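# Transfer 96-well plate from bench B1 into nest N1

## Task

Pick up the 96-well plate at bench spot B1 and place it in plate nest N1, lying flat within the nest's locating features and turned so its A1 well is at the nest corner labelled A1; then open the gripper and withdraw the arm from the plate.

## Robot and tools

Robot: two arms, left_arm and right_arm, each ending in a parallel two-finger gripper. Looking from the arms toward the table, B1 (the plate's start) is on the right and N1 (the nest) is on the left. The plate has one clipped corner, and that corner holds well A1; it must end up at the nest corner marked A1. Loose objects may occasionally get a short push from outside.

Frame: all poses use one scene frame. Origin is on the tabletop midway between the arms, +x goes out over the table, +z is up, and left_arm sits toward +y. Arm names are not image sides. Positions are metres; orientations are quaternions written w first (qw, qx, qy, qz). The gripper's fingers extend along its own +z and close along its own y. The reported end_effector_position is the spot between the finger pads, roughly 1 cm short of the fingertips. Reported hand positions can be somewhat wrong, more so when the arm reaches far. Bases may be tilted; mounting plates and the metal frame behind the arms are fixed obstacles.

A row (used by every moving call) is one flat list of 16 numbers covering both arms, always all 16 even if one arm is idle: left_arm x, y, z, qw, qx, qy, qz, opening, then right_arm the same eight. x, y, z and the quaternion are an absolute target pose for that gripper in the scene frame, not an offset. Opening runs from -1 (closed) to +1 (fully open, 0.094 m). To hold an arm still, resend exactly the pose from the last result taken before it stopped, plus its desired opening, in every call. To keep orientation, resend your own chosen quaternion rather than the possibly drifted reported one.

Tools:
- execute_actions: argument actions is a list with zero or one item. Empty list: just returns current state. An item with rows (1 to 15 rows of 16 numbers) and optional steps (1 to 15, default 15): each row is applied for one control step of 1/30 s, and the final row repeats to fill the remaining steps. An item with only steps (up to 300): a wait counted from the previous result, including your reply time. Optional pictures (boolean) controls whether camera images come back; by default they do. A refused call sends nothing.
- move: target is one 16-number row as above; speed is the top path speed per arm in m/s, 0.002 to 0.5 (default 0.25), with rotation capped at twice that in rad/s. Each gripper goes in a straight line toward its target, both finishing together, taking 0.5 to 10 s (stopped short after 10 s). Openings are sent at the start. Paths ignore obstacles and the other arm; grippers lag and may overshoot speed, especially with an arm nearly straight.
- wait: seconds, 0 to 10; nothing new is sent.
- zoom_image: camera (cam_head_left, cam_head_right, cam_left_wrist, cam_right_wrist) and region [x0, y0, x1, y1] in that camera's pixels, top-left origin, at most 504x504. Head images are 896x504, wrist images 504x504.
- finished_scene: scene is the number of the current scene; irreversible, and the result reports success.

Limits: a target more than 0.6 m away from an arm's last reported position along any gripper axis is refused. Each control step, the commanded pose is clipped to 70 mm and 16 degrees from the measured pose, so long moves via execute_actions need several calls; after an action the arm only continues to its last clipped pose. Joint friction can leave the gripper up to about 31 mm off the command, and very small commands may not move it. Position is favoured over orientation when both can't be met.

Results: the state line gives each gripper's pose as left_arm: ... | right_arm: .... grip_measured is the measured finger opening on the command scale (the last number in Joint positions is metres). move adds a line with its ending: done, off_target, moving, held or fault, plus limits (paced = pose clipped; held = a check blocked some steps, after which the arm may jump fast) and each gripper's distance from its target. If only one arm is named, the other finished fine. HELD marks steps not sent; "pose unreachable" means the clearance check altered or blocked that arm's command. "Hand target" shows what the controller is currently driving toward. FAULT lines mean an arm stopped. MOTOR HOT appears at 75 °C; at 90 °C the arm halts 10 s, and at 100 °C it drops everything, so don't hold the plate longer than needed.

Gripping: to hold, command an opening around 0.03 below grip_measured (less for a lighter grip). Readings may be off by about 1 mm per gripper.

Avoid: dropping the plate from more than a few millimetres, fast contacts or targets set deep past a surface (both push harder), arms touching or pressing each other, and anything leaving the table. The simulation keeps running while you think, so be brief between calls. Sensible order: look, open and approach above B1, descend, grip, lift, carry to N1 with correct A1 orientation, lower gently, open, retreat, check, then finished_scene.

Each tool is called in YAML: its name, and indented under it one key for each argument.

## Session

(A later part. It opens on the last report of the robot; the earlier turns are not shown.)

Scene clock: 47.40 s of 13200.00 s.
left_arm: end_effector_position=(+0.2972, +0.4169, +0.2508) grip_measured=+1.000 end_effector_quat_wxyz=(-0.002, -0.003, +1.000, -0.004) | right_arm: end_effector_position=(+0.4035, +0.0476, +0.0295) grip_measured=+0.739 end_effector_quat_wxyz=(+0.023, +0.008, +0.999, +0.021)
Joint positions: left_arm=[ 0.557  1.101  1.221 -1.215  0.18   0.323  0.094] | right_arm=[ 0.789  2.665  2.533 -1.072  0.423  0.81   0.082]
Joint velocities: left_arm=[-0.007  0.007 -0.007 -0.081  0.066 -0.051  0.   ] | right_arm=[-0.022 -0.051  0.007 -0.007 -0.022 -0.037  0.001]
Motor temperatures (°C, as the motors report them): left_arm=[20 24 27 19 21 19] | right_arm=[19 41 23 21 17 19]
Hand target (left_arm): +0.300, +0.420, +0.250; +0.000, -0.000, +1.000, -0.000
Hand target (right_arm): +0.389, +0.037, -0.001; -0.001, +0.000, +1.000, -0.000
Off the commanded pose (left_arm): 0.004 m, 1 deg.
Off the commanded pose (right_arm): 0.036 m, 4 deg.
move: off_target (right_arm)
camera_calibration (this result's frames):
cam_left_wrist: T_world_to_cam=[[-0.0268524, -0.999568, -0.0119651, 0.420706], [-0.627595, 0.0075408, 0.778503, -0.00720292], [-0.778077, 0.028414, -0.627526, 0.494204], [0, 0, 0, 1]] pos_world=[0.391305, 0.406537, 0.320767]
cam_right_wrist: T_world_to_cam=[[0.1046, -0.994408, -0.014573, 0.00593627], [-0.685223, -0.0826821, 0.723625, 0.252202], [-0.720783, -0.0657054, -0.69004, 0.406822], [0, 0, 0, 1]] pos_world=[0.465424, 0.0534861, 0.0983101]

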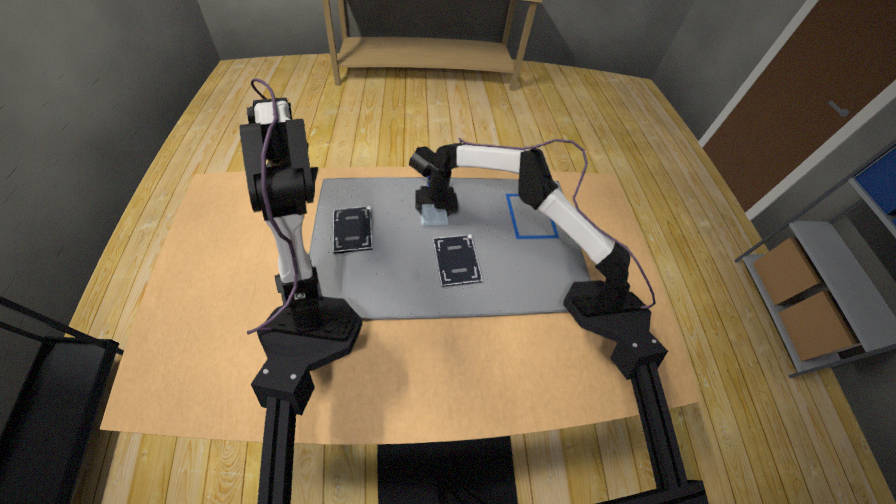

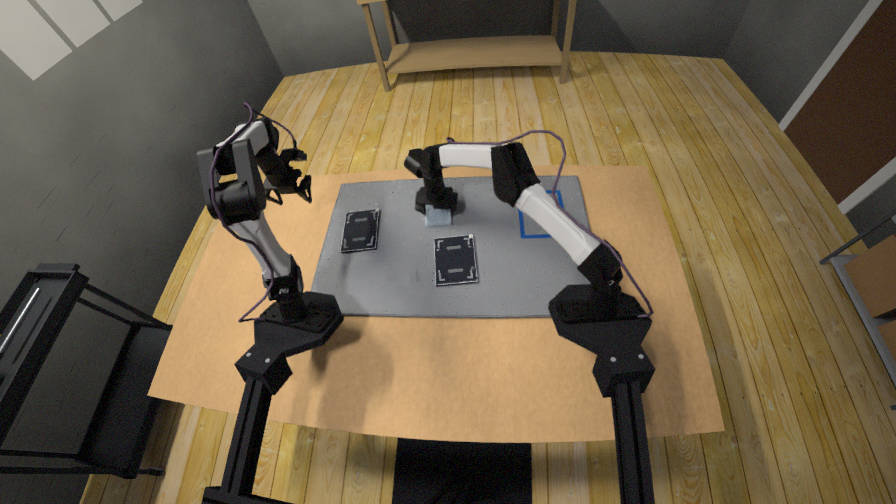

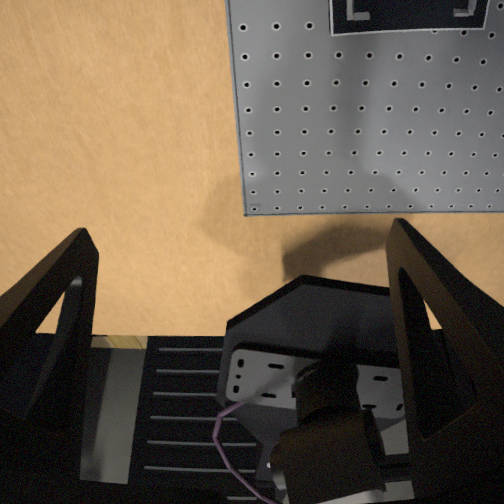

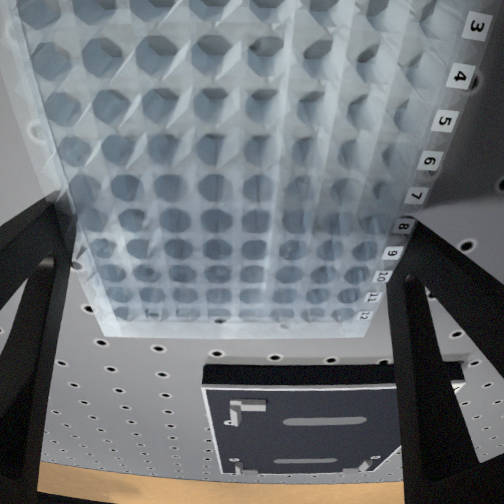

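It's in contact (sliding). Release.

move:
  target: [0.3,0.42,0.25,0,0,1,0,1,0.4035,0.0476,0.027,0,0,1,0,1]

move:
  target: [0.3,0.42,0.25,0,0,1,0,1,0.4,0.04,0.1,0,0,1,0,1]
  speed: 0.08

move:
  target: [0.35,0.3,0.2,0,0,1,0,1,0.33,-0.35,0.18,0,0,1,0,1]

move:
  target: [0.42,0.045,0.07,0,-0.07,0.9975,0,1,0.33,-0.35,0.18,0,0,1,0,1]
  speed: 0.15

Scene clock: 52.57 s of 13200.00 s.
left_arm: end_effector_position=(+0.2972, +0.4169, +0.2508) grip_measured=+1.000 end_effector_quat_wxyz=(-0.002, -0.003, +1.000, -0.004) | right_arm: end_effector_position=(+0.4112, +0.0499, +0.0388) grip_measured=+1.000 end_effector_quat_wxyz=(+0.021, +0.007, +1.000, +0.020)
Joint positions: left_arm=[ 0.557  1.101  1.221 -1.215  0.18   0.323  0.094] | right_arm=[ 0.789  2.79   2.831 -1.25   0.422  0.81   0.094]
Joint velocities: left_arm=[-0.002 -0.002 -0.002  0.007 -0.037  0.066  0.   ] | right_arm=[-0.007  0.012  0.012 -0.022 -0.007  0.022  0.   ]
Motor temperatures (°C, as the motors report them): left_arm=[20 24 27 19 21 19] | right_arm=[20 42 23 21 17 19]
Hand target (left_arm): +0.300, +0.420, +0.250; +0.000, -0.000, +1.000, -0.000
Hand target (right_arm): +0.403, +0.048, +0.027; +0.009, +0.000, +1.000, +0.010
Off the commanded pose (left_arm): 0.004 m, 1 deg.
Off the commanded pose (right_arm): 0.014 m, 3 deg.
elbow stopped short (right arm): the move would have taken joint 3 (elbow) straighter than the controller allows; a more bent joint 3 avoids this.
After step 90, 1.17 s passed at rest.
move: off_target (right_arm)
camera_calibration (this result's frames):
cam_left_wrist: T_world_to_cam=[[-0.0268524, -0.999568, -0.0119651, 0.420706], [-0.627595, 0.0075408, 0.778503, -0.00720292], [-0.778077, 0.028414, -0.627526, 0.494204], [0, 0, 0, 1]] pos_world=[0.391305, 0.406537, 0.320767]
cam_right_wrist: T_world_to_cam=[[0.107039, -0.994192, -0.0112065, 0.00639428], [-0.682068, -0.0816261, 0.726719, 0.249448], [-0.723412, -0.0701437, -0.686844, 0.420146], [0, 0, 0, 1]] pos_world=[0.473395, 0.0561892, 0.107368]

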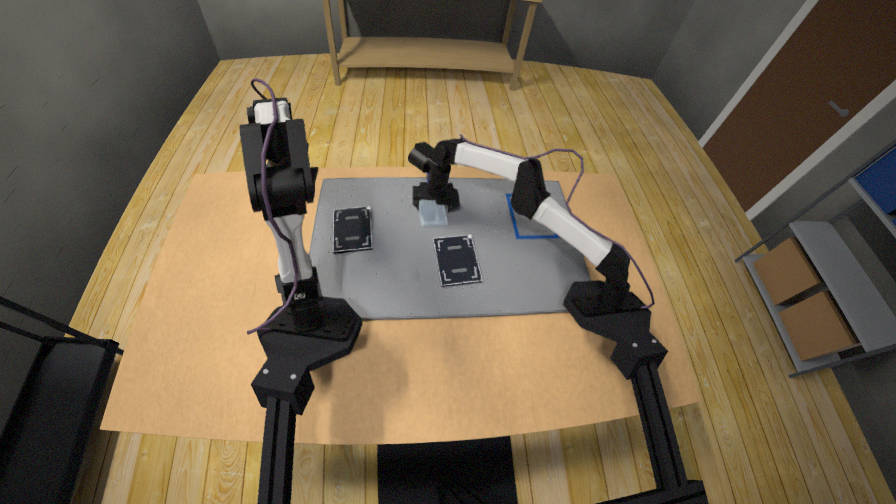

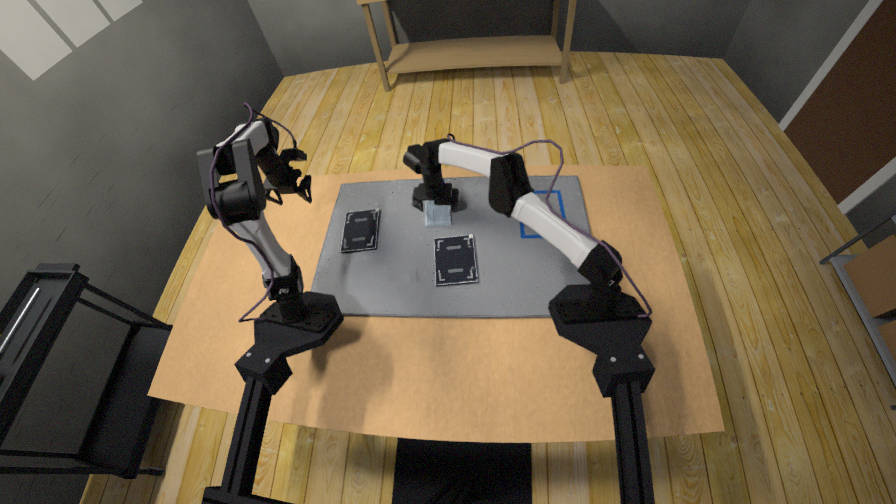

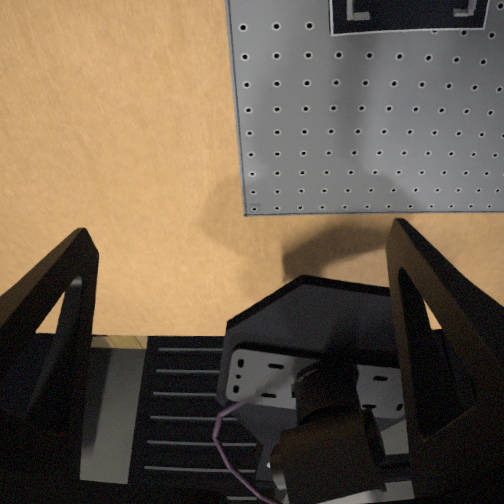

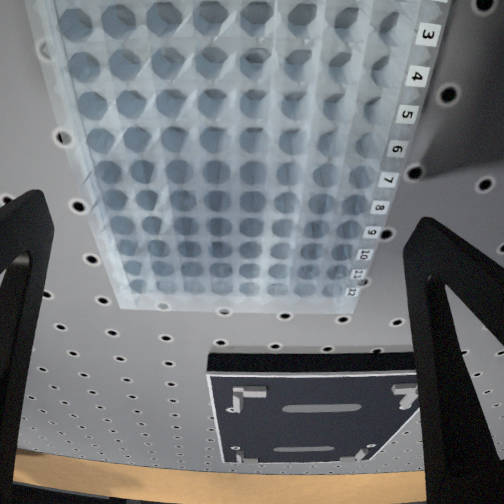

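Scene clock: 53.80 s of 13200.00 s.
left_arm: end_effector_position=(+0.2972, +0.4169, +0.2508) grip_measured=+1.000 end_effector_quat_wxyz=(-0.002, -0.003, +1.000, -0.004) | right_arm: end_effector_position=(+0.3968, +0.0411, +0.0914) grip_measured=+1.000 end_effector_quat_wxyz=(+0.001, -0.005, +1.000, +0.007)
Joint positions: left_arm=[ 0.557  1.101  1.221 -1.215  0.18   0.323  0.094] | right_arm=[ 0.835  2.699  2.831 -1.411  0.425  0.856  0.094]
Joint velocities: left_arm=[ 0.002 -0.002 -0.002 -0.051  0.037  0.022  0.   ] | right_arm=[-0.012  0.002 -0.027 -0.081  0.022 -0.022  0.   ]
Motor temperatures (°C, as the motors report them): left_arm=[20 24 27 19 21 19] | right_arm=[20 43 24 21 17 19]
Hand target (left_arm): +0.300, +0.420, +0.250; +0.000, -0.000, +1.000, -0.000
Hand target (right_arm): +0.400, +0.040, +0.100; +0.008, -0.000, +1.000, +0.009
Off the commanded pose (left_arm): 0.004 m, 1 deg.
Off the commanded pose (right_arm): 0.009 m, 1 deg.
elbow stopped short (right arm): the move would have taken joint 3 (elbow) straighter than the controller allows; a more bent joint 3 avoids this.
move: done
camera_calibration (this result's frames):
cam_left_wrist: T_world_to_cam=[[-0.0268524, -0.999568, -0.0119651, 0.420706], [-0.627595, 0.0075408, 0.778503, -0.00720292], [-0.778077, 0.028414, -0.627526, 0.494204], [0, 0, 0, 1]] pos_world=[0.391305, 0.406537, 0.320767]
cam_right_wrist: T_world_to_cam=[[0.12963, -0.991519, 0.00929586, -0.0112399], [-0.65176, -0.0781378, 0.75439, 0.186019], [-0.747265, -0.10385, -0.656361, 0.453273], [0, 0, 0, 1]] pos_world=[0.461412, 0.0504632, 0.157284]

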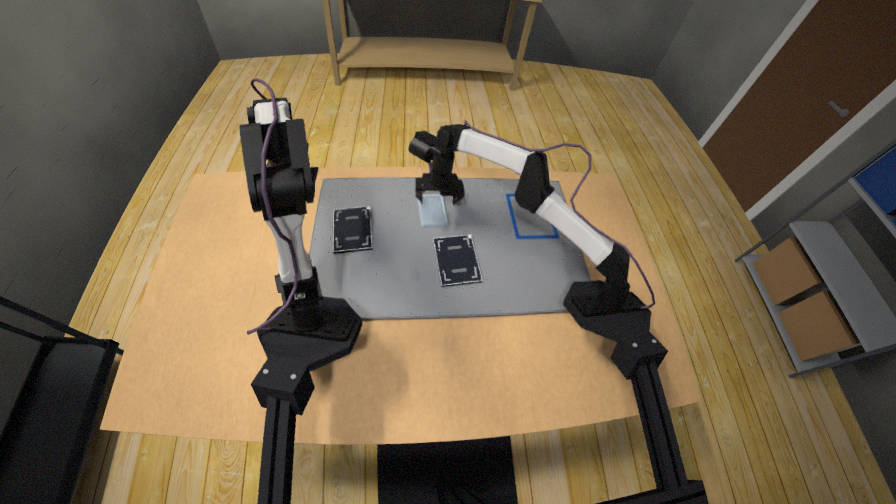

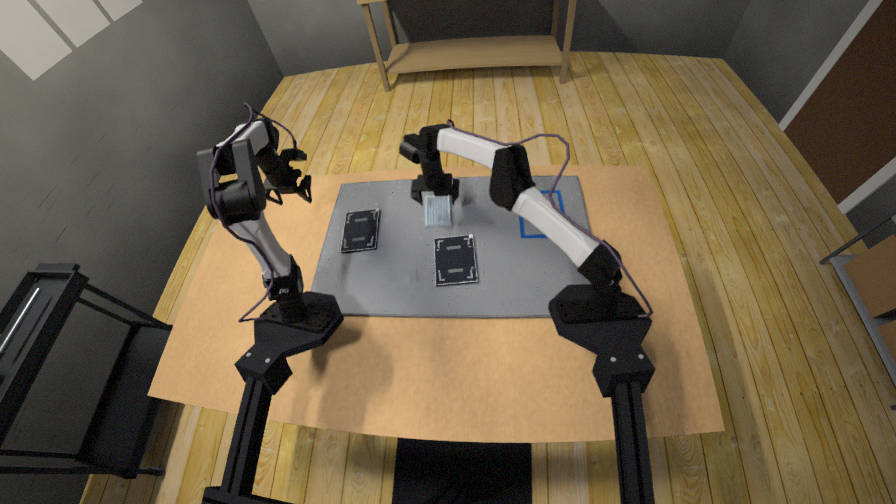

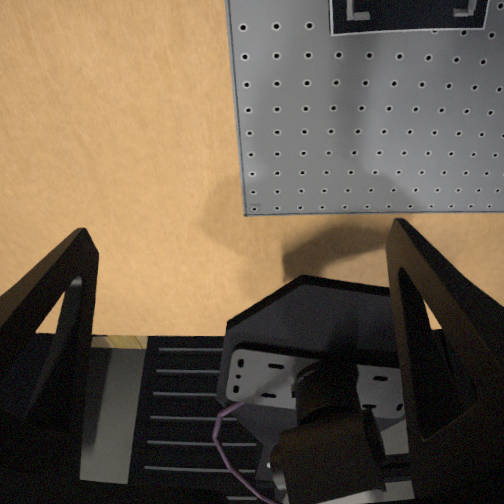

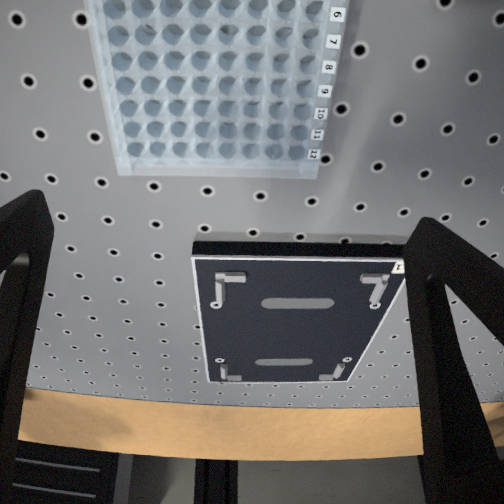

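Scene clock: 56.13 s of 13200.00 s.
left_arm: end_effector_position=(+0.3382, +0.3022, +0.1989) grip_measured=+1.000 end_effector_quat_wxyz=(-0.016, +0.004, +1.000, +0.003) | right_arm: end_effector_position=(+0.3410, -0.3471, +0.1866) grip_measured=+1.000 end_effector_quat_wxyz=(+0.012, +0.004, +1.000, +0.004)
Joint positions: left_arm=[-0.056  1.303  1.248 -1.053 -0.121 -0.208  0.094] | right_arm=[ 0.053  1.176  1.047 -0.92   0.116  0.124  0.094]
Joint velocities: left_arm=[ 0.027  0.002  0.007 -0.051 -0.051 -0.081  0.   ] | right_arm=[ 0.017  0.007 -0.002 -0.051 -0.125  0.051  0.   ]
Motor temperatures (°C, as the motors report them): left_arm=[20 24 27 19 21 19] | right_arm=[20 44 23 21 17 19]
Hand target (left_arm): +0.348, +0.299, +0.200; -0.003, +0.002, +1.000, +0.003
Hand target (right_arm): +0.329, -0.349, +0.183; -0.004, +0.003, +1.000, +0.005
Off the commanded pose (left_arm): 0.012 m, 2 deg.
Off the commanded pose (right_arm): 0.013 m, 1 deg.
move: off_target (left_arm, right_arm)
camera_calibration (this result's frames):
cam_left_wrist: T_world_to_cam=[[-0.0412854, -0.998817, -0.0256876, 0.313932], [-0.60477, 0.00451626, 0.796387, 0.0493742], [-0.795329, 0.0484142, -0.604241, 0.491885], [0, 0, 0, 1]] pos_world=[0.434031, 0.289523, 0.26596]
cam_right_wrist: T_world_to_cam=[[0.112112, -0.993528, 0.0182334, -0.386193], [-0.668353, -0.0618148, 0.741271, 0.0612592], [-0.735347, -0.095292, -0.670958, 0.435445], [0, 0, 0, 1]] pos_world=[0.404443, -0.338412, 0.253797]

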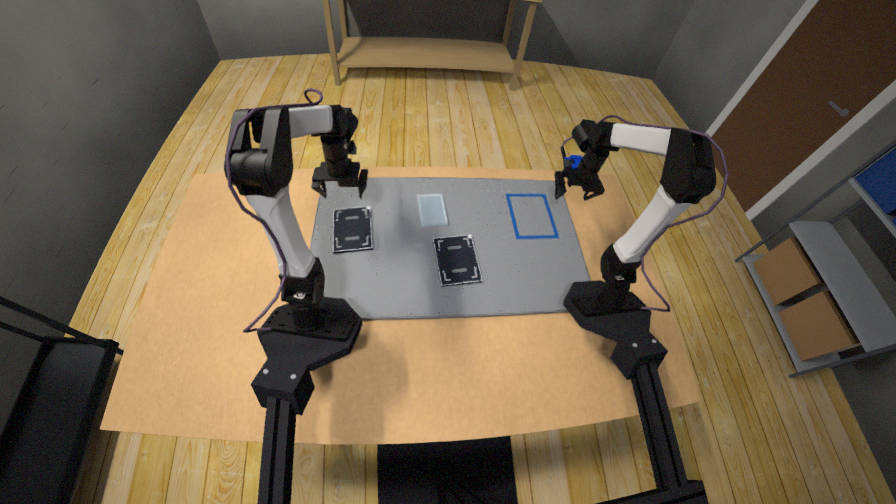

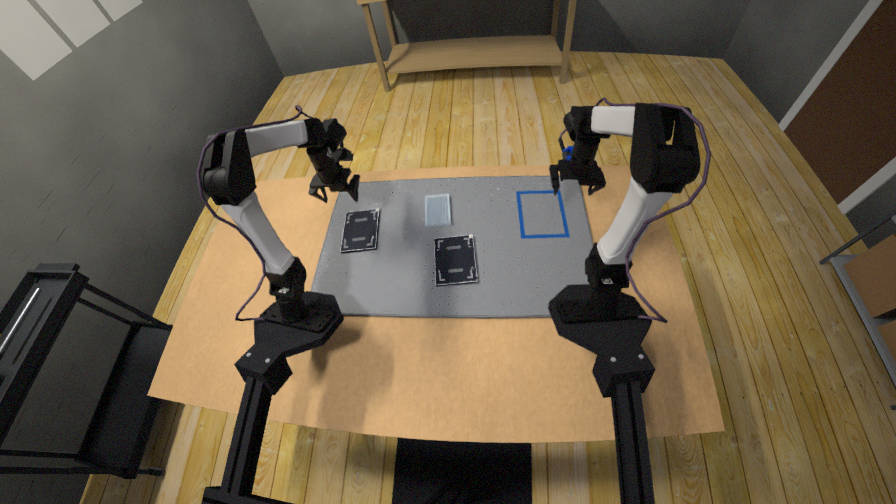

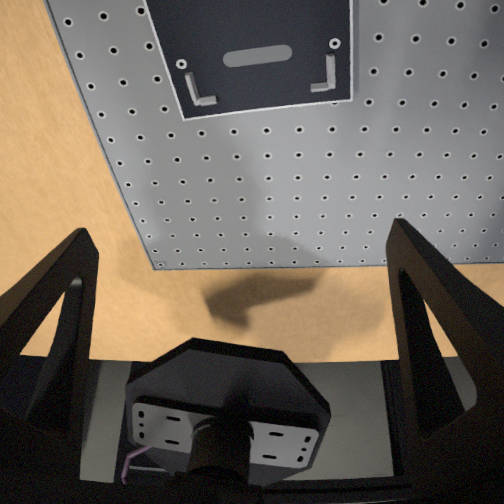

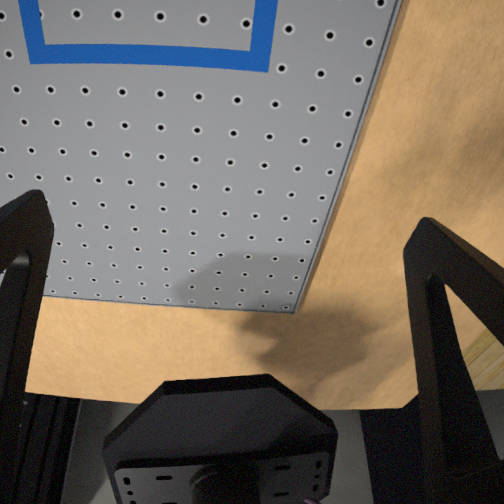

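Scene clock: 58.67 s of 13200.00 s.
left_arm: end_effector_position=(+0.4165, +0.0455, +0.0671) grip_measured=+1.000 end_effector_quat_wxyz=(+0.000, -0.068, +0.998, -0.003) | right_arm: end_effector_position=(+0.3410, -0.3471, +0.1866) grip_measured=+1.000 end_effector_quat_wxyz=(+0.012, +0.002, +1.000, +0.004)
Joint positions: left_arm=[-0.534  2.265  2.102 -1.01  -0.328 -0.789  0.094] | right_arm=[ 0.053  1.176  1.047 -0.92   0.116  0.119  0.094]
Joint velocities: left_arm=[-0.002 -0.007 -0.007 -0.037 -0.022  0.051  0.   ] | right_arm=[-0.002  0.012  0.002 -0.022  0.037 -0.022  0.   ]
Motor temperatures (°C, as the motors report them): left_arm=[20 25 27 19 21 19] | right_arm=[20 43 23 21 17 19]
Hand target (left_arm): +0.416, +0.045, +0.069; -0.001, -0.069, +0.998, +0.003
Hand target (right_arm): +0.330, -0.350, +0.180; -0.000, +0.000, +1.000, +0.000
Off the commanded pose (left_arm): 0.005 m, 0 deg.
Off the commanded pose (right_arm): 0.013 m, 1 deg.
move: off_target (right_arm)
camera_calibration (this result's frames):
cam_left_wrist: T_world_to_cam=[[0.102682, -0.994592, -0.0156142, -0.00347061], [-0.625846, -0.0767973, 0.776157, 0.216636], [-0.773158, -0.069925, -0.630347, 0.484888], [0, 0, 0, 1]] pos_world=[0.510832, 0.047091, 0.13745]
cam_right_wrist: T_world_to_cam=[[0.117046, -0.992964, 0.0179721, -0.387565], [-0.668032, -0.0653281, 0.741259, 0.0599315], [-0.734869, -0.0987672, -0.670978, 0.434081], [0, 0, 0, 1]] pos_world=[0.404392, -0.33805, 0.2538]

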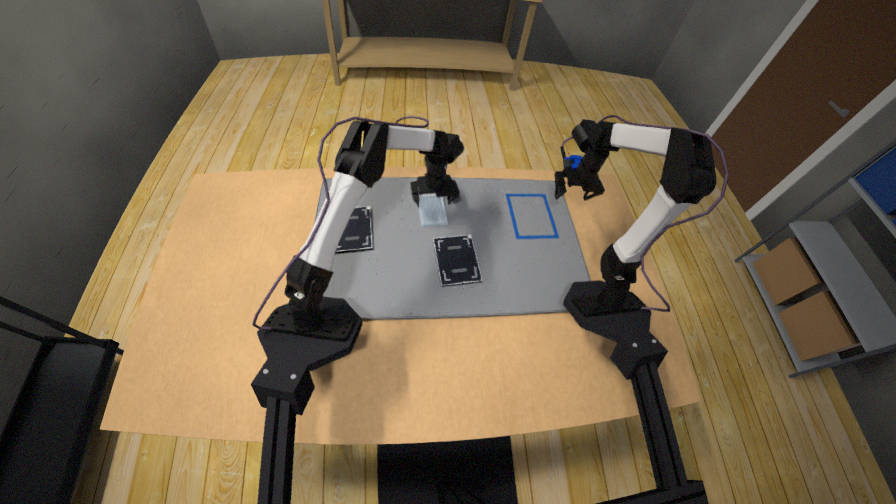

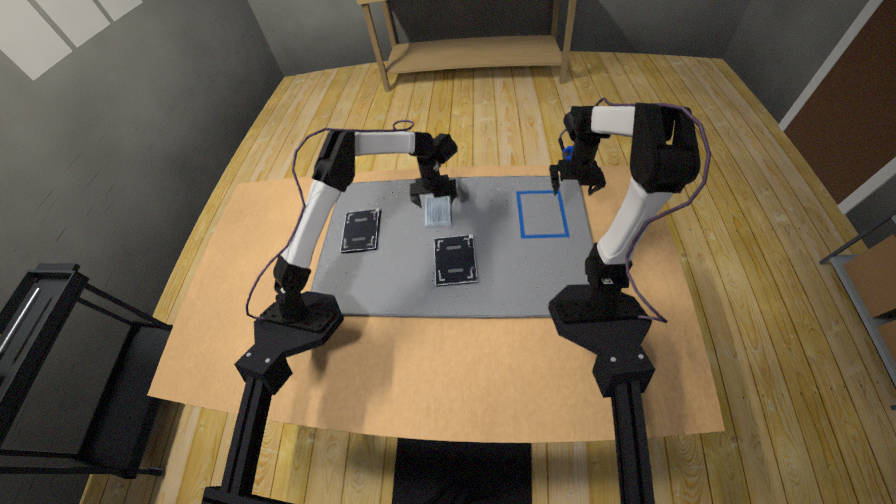

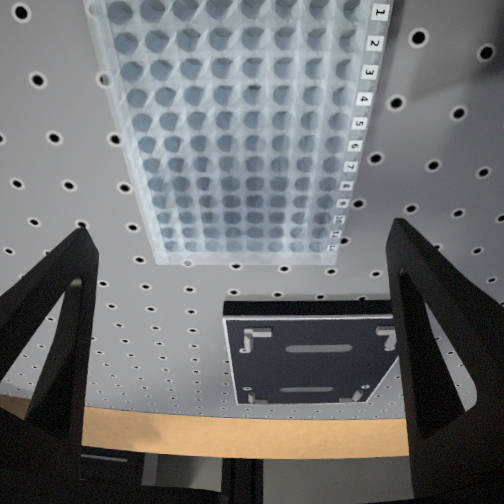

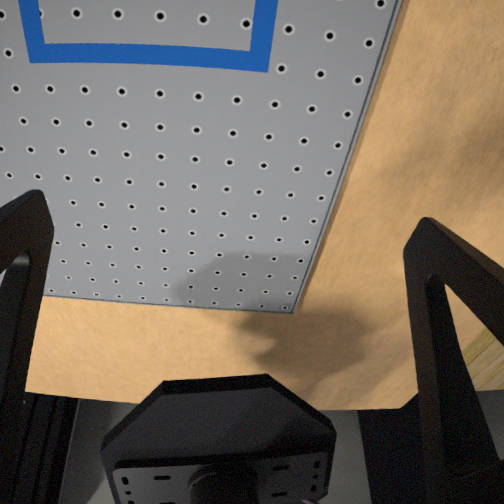

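move:
  target: [0.39,0.045,0.06,0,-0.07,0.9975,0,1,0.33,-0.35,0.18,0,0,1,0,1]
  speed: 0.04

move:
  target: [0.39,0.045,0.012,0,-0.07,0.9975,0,1,0.33,-0.35,0.18,0,0,1,0,1]
  speed: 0.03

Scene clock: 67.03 s of 13200.00 s.
left_arm: end_effector_position=(+0.3874, +0.0483, +0.0542) grip_measured=+1.000 end_effector_quat_wxyz=(-0.013, -0.065, +0.998, +0.007) | right_arm: end_effector_position=(+0.3410, -0.3471, +0.1866) grip_measured=+1.000 end_effector_quat_wxyz=(+0.012, +0.002, +1.000, +0.004)
Joint positions: left_arm=[-0.556  2.222  1.943 -0.934 -0.334 -0.815  0.094] | right_arm=[ 0.053  1.176  1.047 -0.92   0.116  0.119  0.094]
Joint velocities: left_arm=[ 0.012 -0.017 -0.012  0.022 -0.051 -0.066  0.   ] | right_arm=[ 0.012  0.002 -0.007  0.037 -0.051  0.022  0.   ]
Motor temperatures (°C, as the motors report them): left_arm=[21 28 28 19 21 19] | right_arm=[19 42 23 21 17 19]
Hand target (left_arm): +0.390, +0.045, +0.060; -0.000, -0.070, +0.998, +0.000
Hand target (right_arm): +0.330, -0.350, +0.180; -0.000, +0.000, +1.000, -0.000
Off the commanded pose (left_arm): 0.007 m, 2 deg.
Off the commanded pose (right_arm): 0.013 m, 1 deg.
After step 90, 4.40 s passed at rest.
move: off_target (right_arm)
camera_calibration (this result's frames):
cam_left_wrist: T_world_to_cam=[[0.0954613, -0.994787, -0.0358709, 0.00606206], [-0.60537, -0.0866227, 0.791217, 0.200475], [-0.790199, -0.0538154, -0.610483, 0.459197], [0, 0, 0, 1]] pos_world=[0.48364, 0.048108, 0.121931]
cam_right_wrist: T_world_to_cam=[[0.117046, -0.992964, 0.0179721, -0.387565], [-0.668032, -0.0653281, 0.741259, 0.0599315], [-0.734869, -0.0987672, -0.670978, 0.434081], [0, 0, 0, 1]] pos_world=[0.404392, -0.33805, 0.2538]

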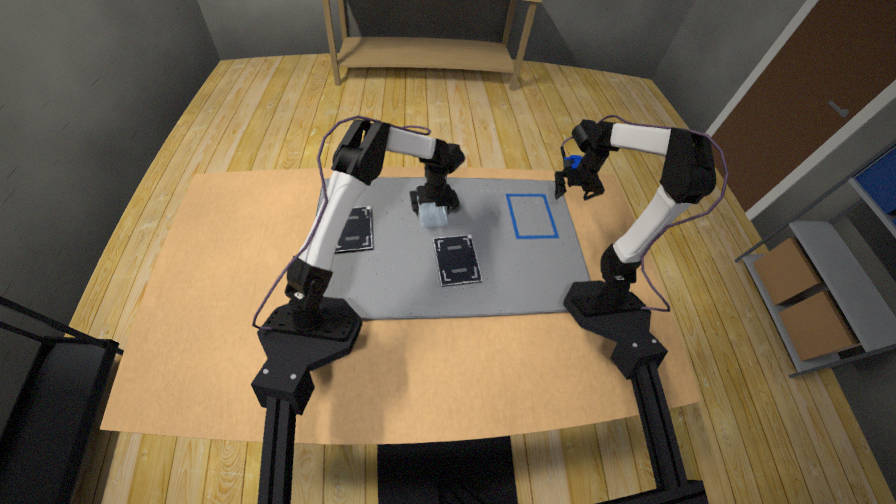

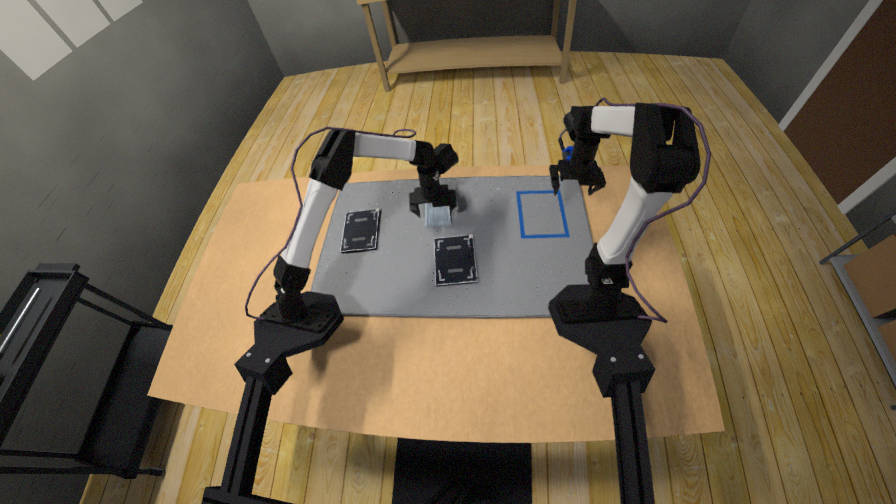

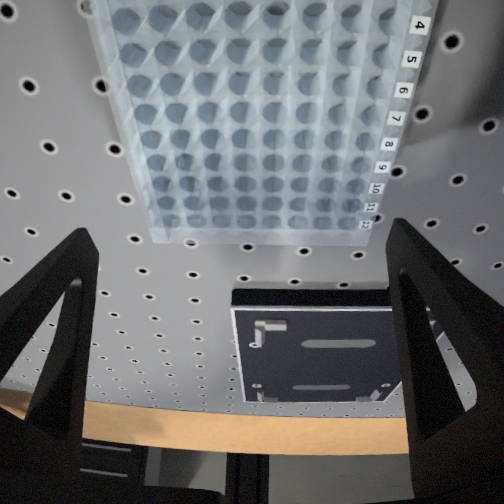

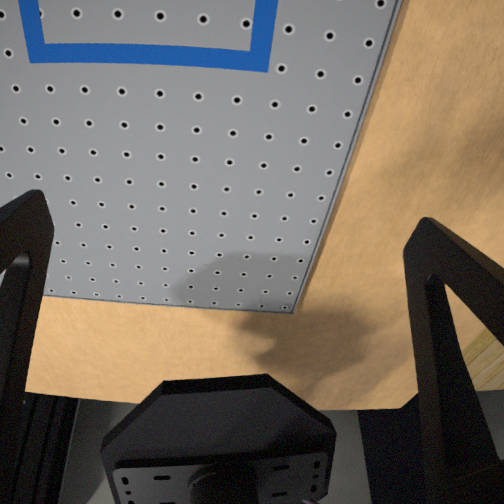

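Scene clock: 68.77 s of 13200.00 s.
left_arm: end_effector_position=(+0.3941, +0.0408, +0.0241) grip_measured=+1.000 end_effector_quat_wxyz=(+0.006, -0.073, +0.997, -0.006) | right_arm: end_effector_position=(+0.3410, -0.3471, +0.1866) grip_measured=+1.000 end_effector_quat_wxyz=(+0.012, +0.002, +1.000, +0.004)
Joint positions: left_arm=[-0.54   2.276  1.922 -0.808 -0.333 -0.8    0.094] | right_arm=[ 0.053  1.176  1.047 -0.92   0.116  0.119  0.094]
Joint velocities: left_arm=[-0.002 -0.002 -0.002 -0.022 -0.007  0.037  0.   ] | right_arm=[-0.002 -0.007  0.007  0.037  0.007 -0.007  0.   ]
Motor temperatures (°C, as the motors report them): left_arm=[21 29 28 19 21 19] | right_arm=[19 42 23 21 17 19]
Hand target (left_arm): +0.390, +0.045, +0.012; -0.000, -0.070, +0.998, -0.000
Hand target (right_arm): +0.330, -0.350, +0.180; -0.000, +0.000, +1.000, -0.000
Off the commanded pose (left_arm): 0.013 m, 1 deg.
Off the commanded pose (right_arm): 0.013 m, 1 deg.
move: off_target (left_arm, right_arm)
camera_calibration (this result's frames):
cam_left_wrist: T_world_to_cam=[[0.112613, -0.993602, -0.00860036, -0.0106154], [-0.633804, -0.0784948, 0.769501, 0.239092], [-0.765252, -0.0812049, -0.638588, 0.437684], [0, 0, 0, 1]] pos_world=[0.487672, 0.0437621, 0.095427]
cam_right_wrist: T_world_to_cam=[[0.117046, -0.992964, 0.0179721, -0.387565], [-0.668032, -0.0653281, 0.741259, 0.0599315], [-0.734869, -0.0987672, -0.670978, 0.434081], [0, 0, 0, 1]] pos_world=[0.404392, -0.33805, 0.2538]

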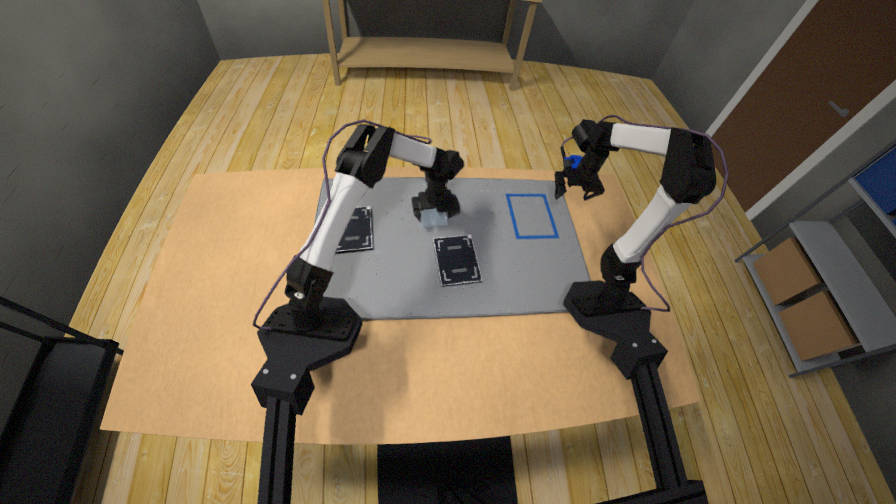

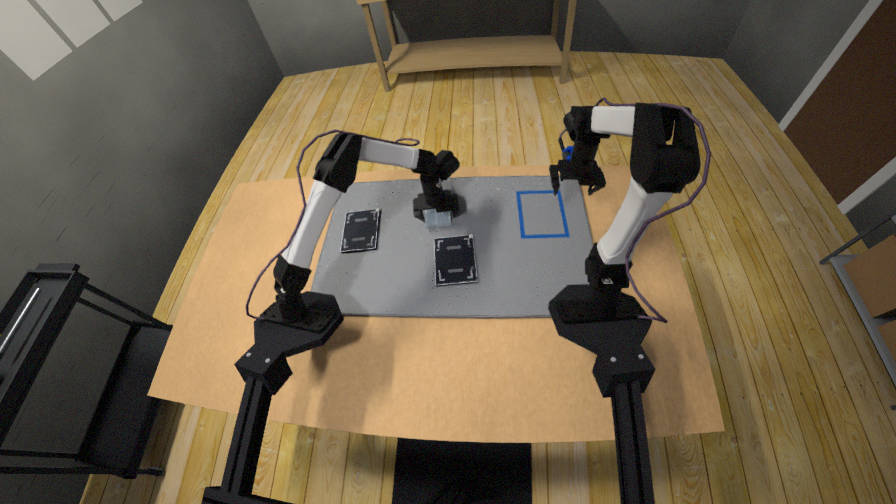

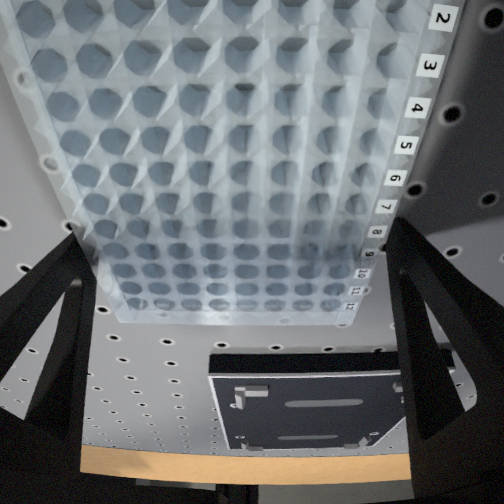

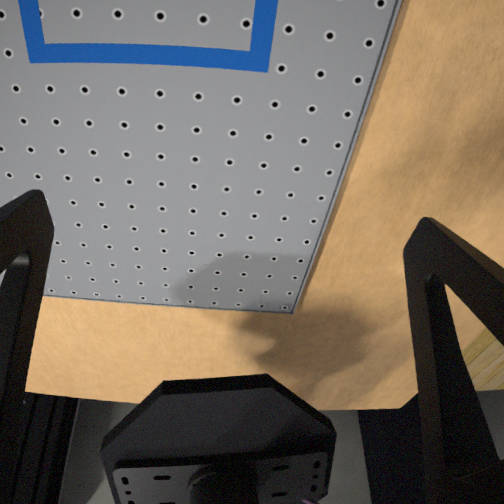

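move:
  target: [0.39,0.051,0.012,0,-0.07,0.9975,0,1,0.33,-0.35,0.18,0,0,1,0,1]
  speed: 0.02

move:
  target: [0.39,0.051,0.012,0,-0.07,0.9975,0,0.7,0.33,-0.35,0.18,0,0,1,0,1]
  speed: 0.02

Scene clock: 73.37 s of 13200.00 s.
left_arm: end_effector_position=(+0.3930, +0.0413, +0.0232) grip_measured=+1.000 end_effector_quat_wxyz=(+0.007, -0.069, +0.998, -0.007) | right_arm: end_effector_position=(+0.3410, -0.3471, +0.1866) grip_measured=+1.000 end_effector_quat_wxyz=(+0.012, +0.002, +1.000, +0.004)
Joint positions: left_arm=[-0.54   2.27   1.906 -0.794 -0.333 -0.791  0.094] | right_arm=[ 0.053  1.176  1.047 -0.92   0.116  0.119  0.094]
Joint velocities: left_arm=[ 0.002 -0.022  0.012 -0.037 -0.037  0.007  0.   ] | right_arm=[ 0.027 -0.012  0.002  0.007  0.037  0.022  0.   ]
Motor temperatures (°C, as the motors report them): left_arm=[21 30 27 19 21 19] | right_arm=[19 41 23 21 17 19]
Hand target (left_arm): +0.390, +0.051, +0.012; -0.000, -0.070, +0.998, +0.000
Hand target (right_arm): +0.330, -0.350, +0.180; -0.000, +0.000, +1.000, -0.000
Off the commanded pose (left_arm): 0.015 m, 1 deg.
Off the commanded pose (right_arm): 0.013 m, 1 deg.
After step 90, 0.53 s passed at rest.
move: off_target (left_arm, right_arm)
camera_calibration (this result's frames):
cam_left_wrist: T_world_to_cam=[[0.104653, -0.994488, -0.00645397, -0.0068507], [-0.636461, -0.0719603, 0.767945, 0.239862], [-0.764176, -0.0762598, -0.640484, 0.435708], [0, 0, 0, 1]] pos_world=[0.486337, 0.0436746, 0.094819]
cam_right_wrist: T_world_to_cam=[[0.117046, -0.992964, 0.0179721, -0.387565], [-0.668032, -0.0653281, 0.741259, 0.0599315], [-0.734869, -0.0987672, -0.670978, 0.434081], [0, 0, 0, 1]] pos_world=[0.404392, -0.33805, 0.2538]

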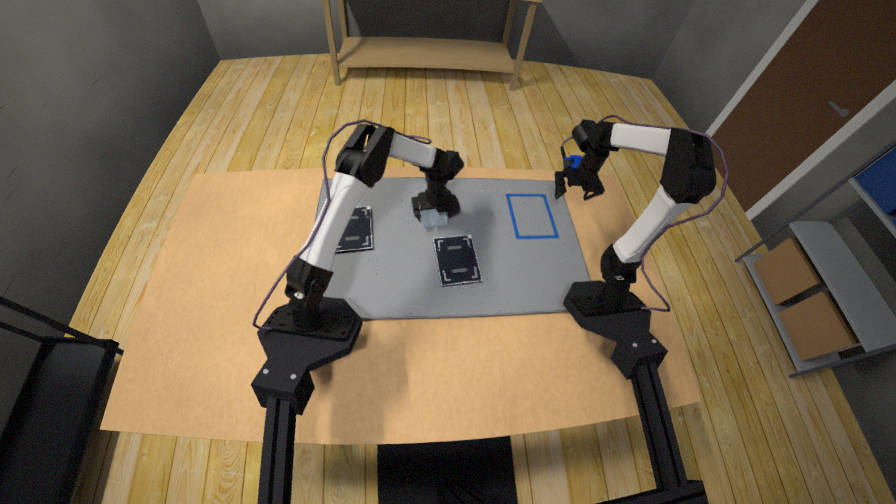

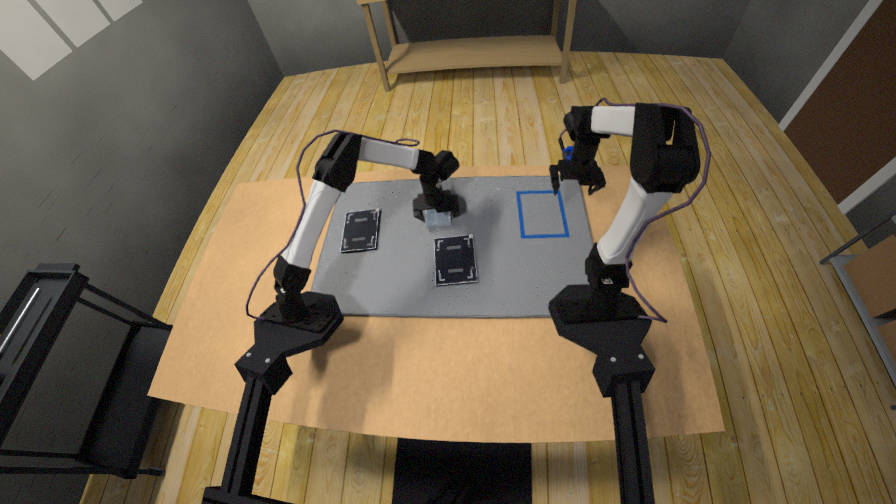

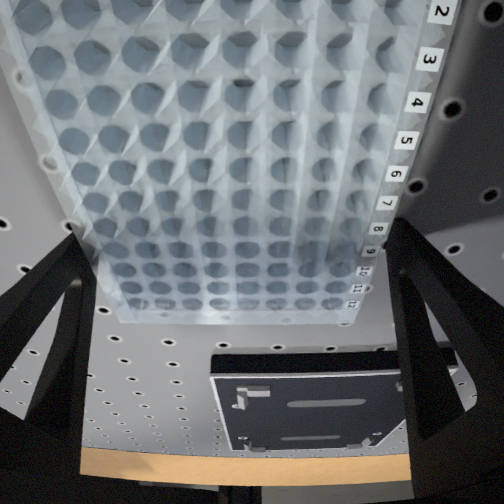

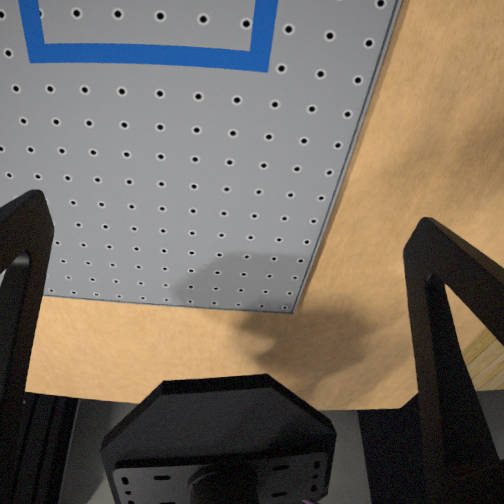

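Scene clock: 74.33 s of 13200.00 s.
left_arm: end_effector_position=(+0.3931, +0.0417, +0.0233) grip_measured=+0.786 end_effector_quat_wxyz=(+0.007, -0.069, +0.998, -0.006) | right_arm: end_effector_position=(+0.3410, -0.3471, +0.1866) grip_measured=+1.000 end_effector_quat_wxyz=(+0.012, +0.002, +1.000, +0.004)
Joint positions: left_arm=[-0.54   2.27   1.906 -0.794 -0.334 -0.791  0.084] | right_arm=[ 0.053  1.176  1.047 -0.92   0.116  0.119  0.094]
Joint velocities: left_arm=[-0.017  0.002 -0.007 -0.051  0.037  0.022  0.   ] | right_arm=[ 0.022 -0.002  0.002  0.007  0.022 -0.007  0.   ]
Motor temperatures (°C, as the motors report them): left_arm=[21 30 27 19 21 19] | right_arm=[19 41 23 21 17 19]
Hand target (left_arm): +0.390, +0.051, +0.012; -0.000, -0.070, +0.998, +0.000
Hand target (right_arm): +0.330, -0.350, +0.180; -0.000, +0.000, +1.000, -0.000
Off the commanded pose (left_arm): 0.015 m, 1 deg.
Off the commanded pose (right_arm): 0.013 m, 1 deg.
move: off_target (left_arm, right_arm)
camera_calibration (this result's frames):
cam_left_wrist: T_world_to_cam=[[0.104884, -0.994454, -0.00771963, -0.00651302], [-0.636758, -0.0731168, 0.767589, 0.240106], [-0.763897, -0.0755923, -0.640896, 0.435821], [0, 0, 0, 1]] pos_world=[0.486495, 0.0440236, 0.0949627]
cam_right_wrist: T_world_to_cam=[[0.117046, -0.992964, 0.0179721, -0.387565], [-0.668032, -0.0653281, 0.741259, 0.0599315], [-0.734869, -0.0987672, -0.670978, 0.434081], [0, 0, 0, 1]] pos_world=[0.404392, -0.33805, 0.2538]

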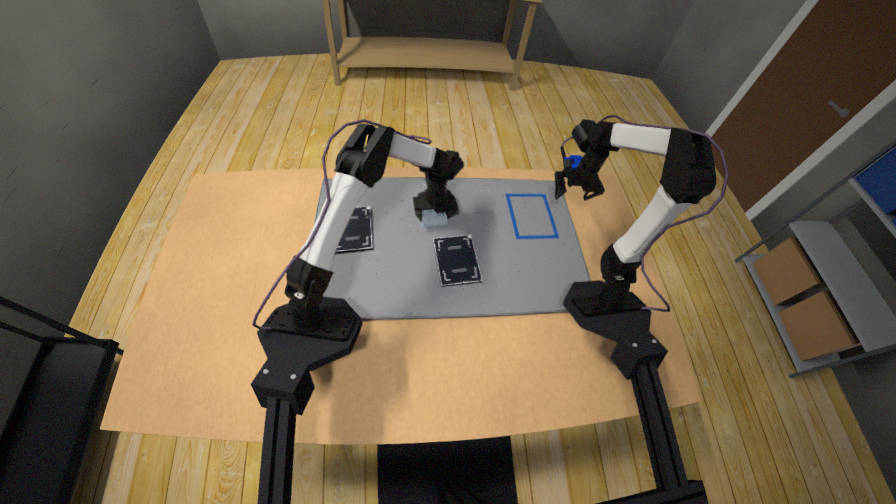

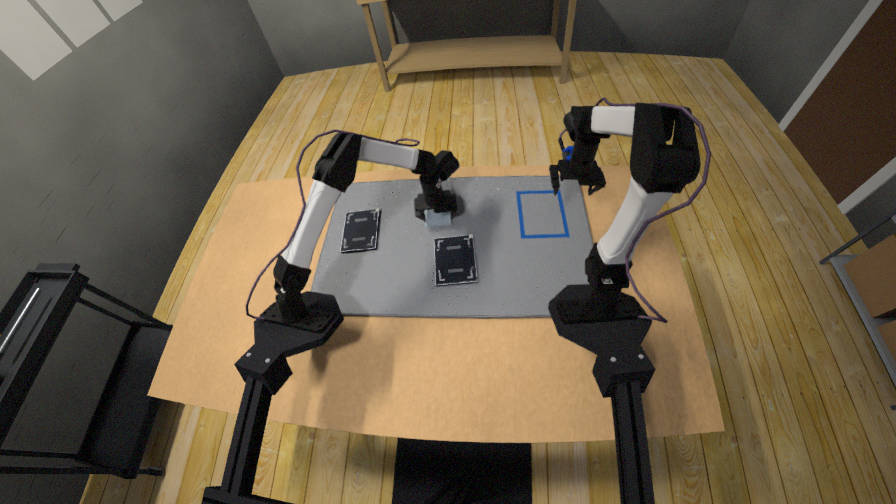

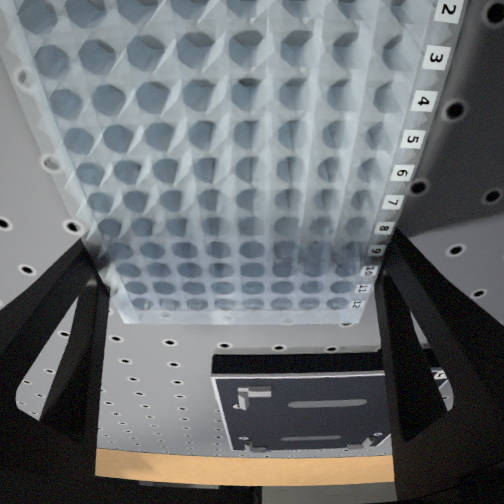

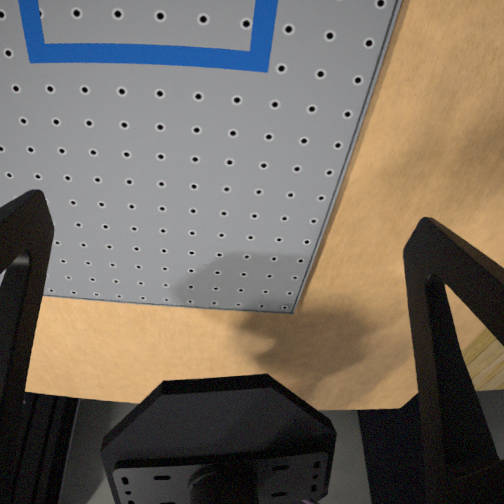

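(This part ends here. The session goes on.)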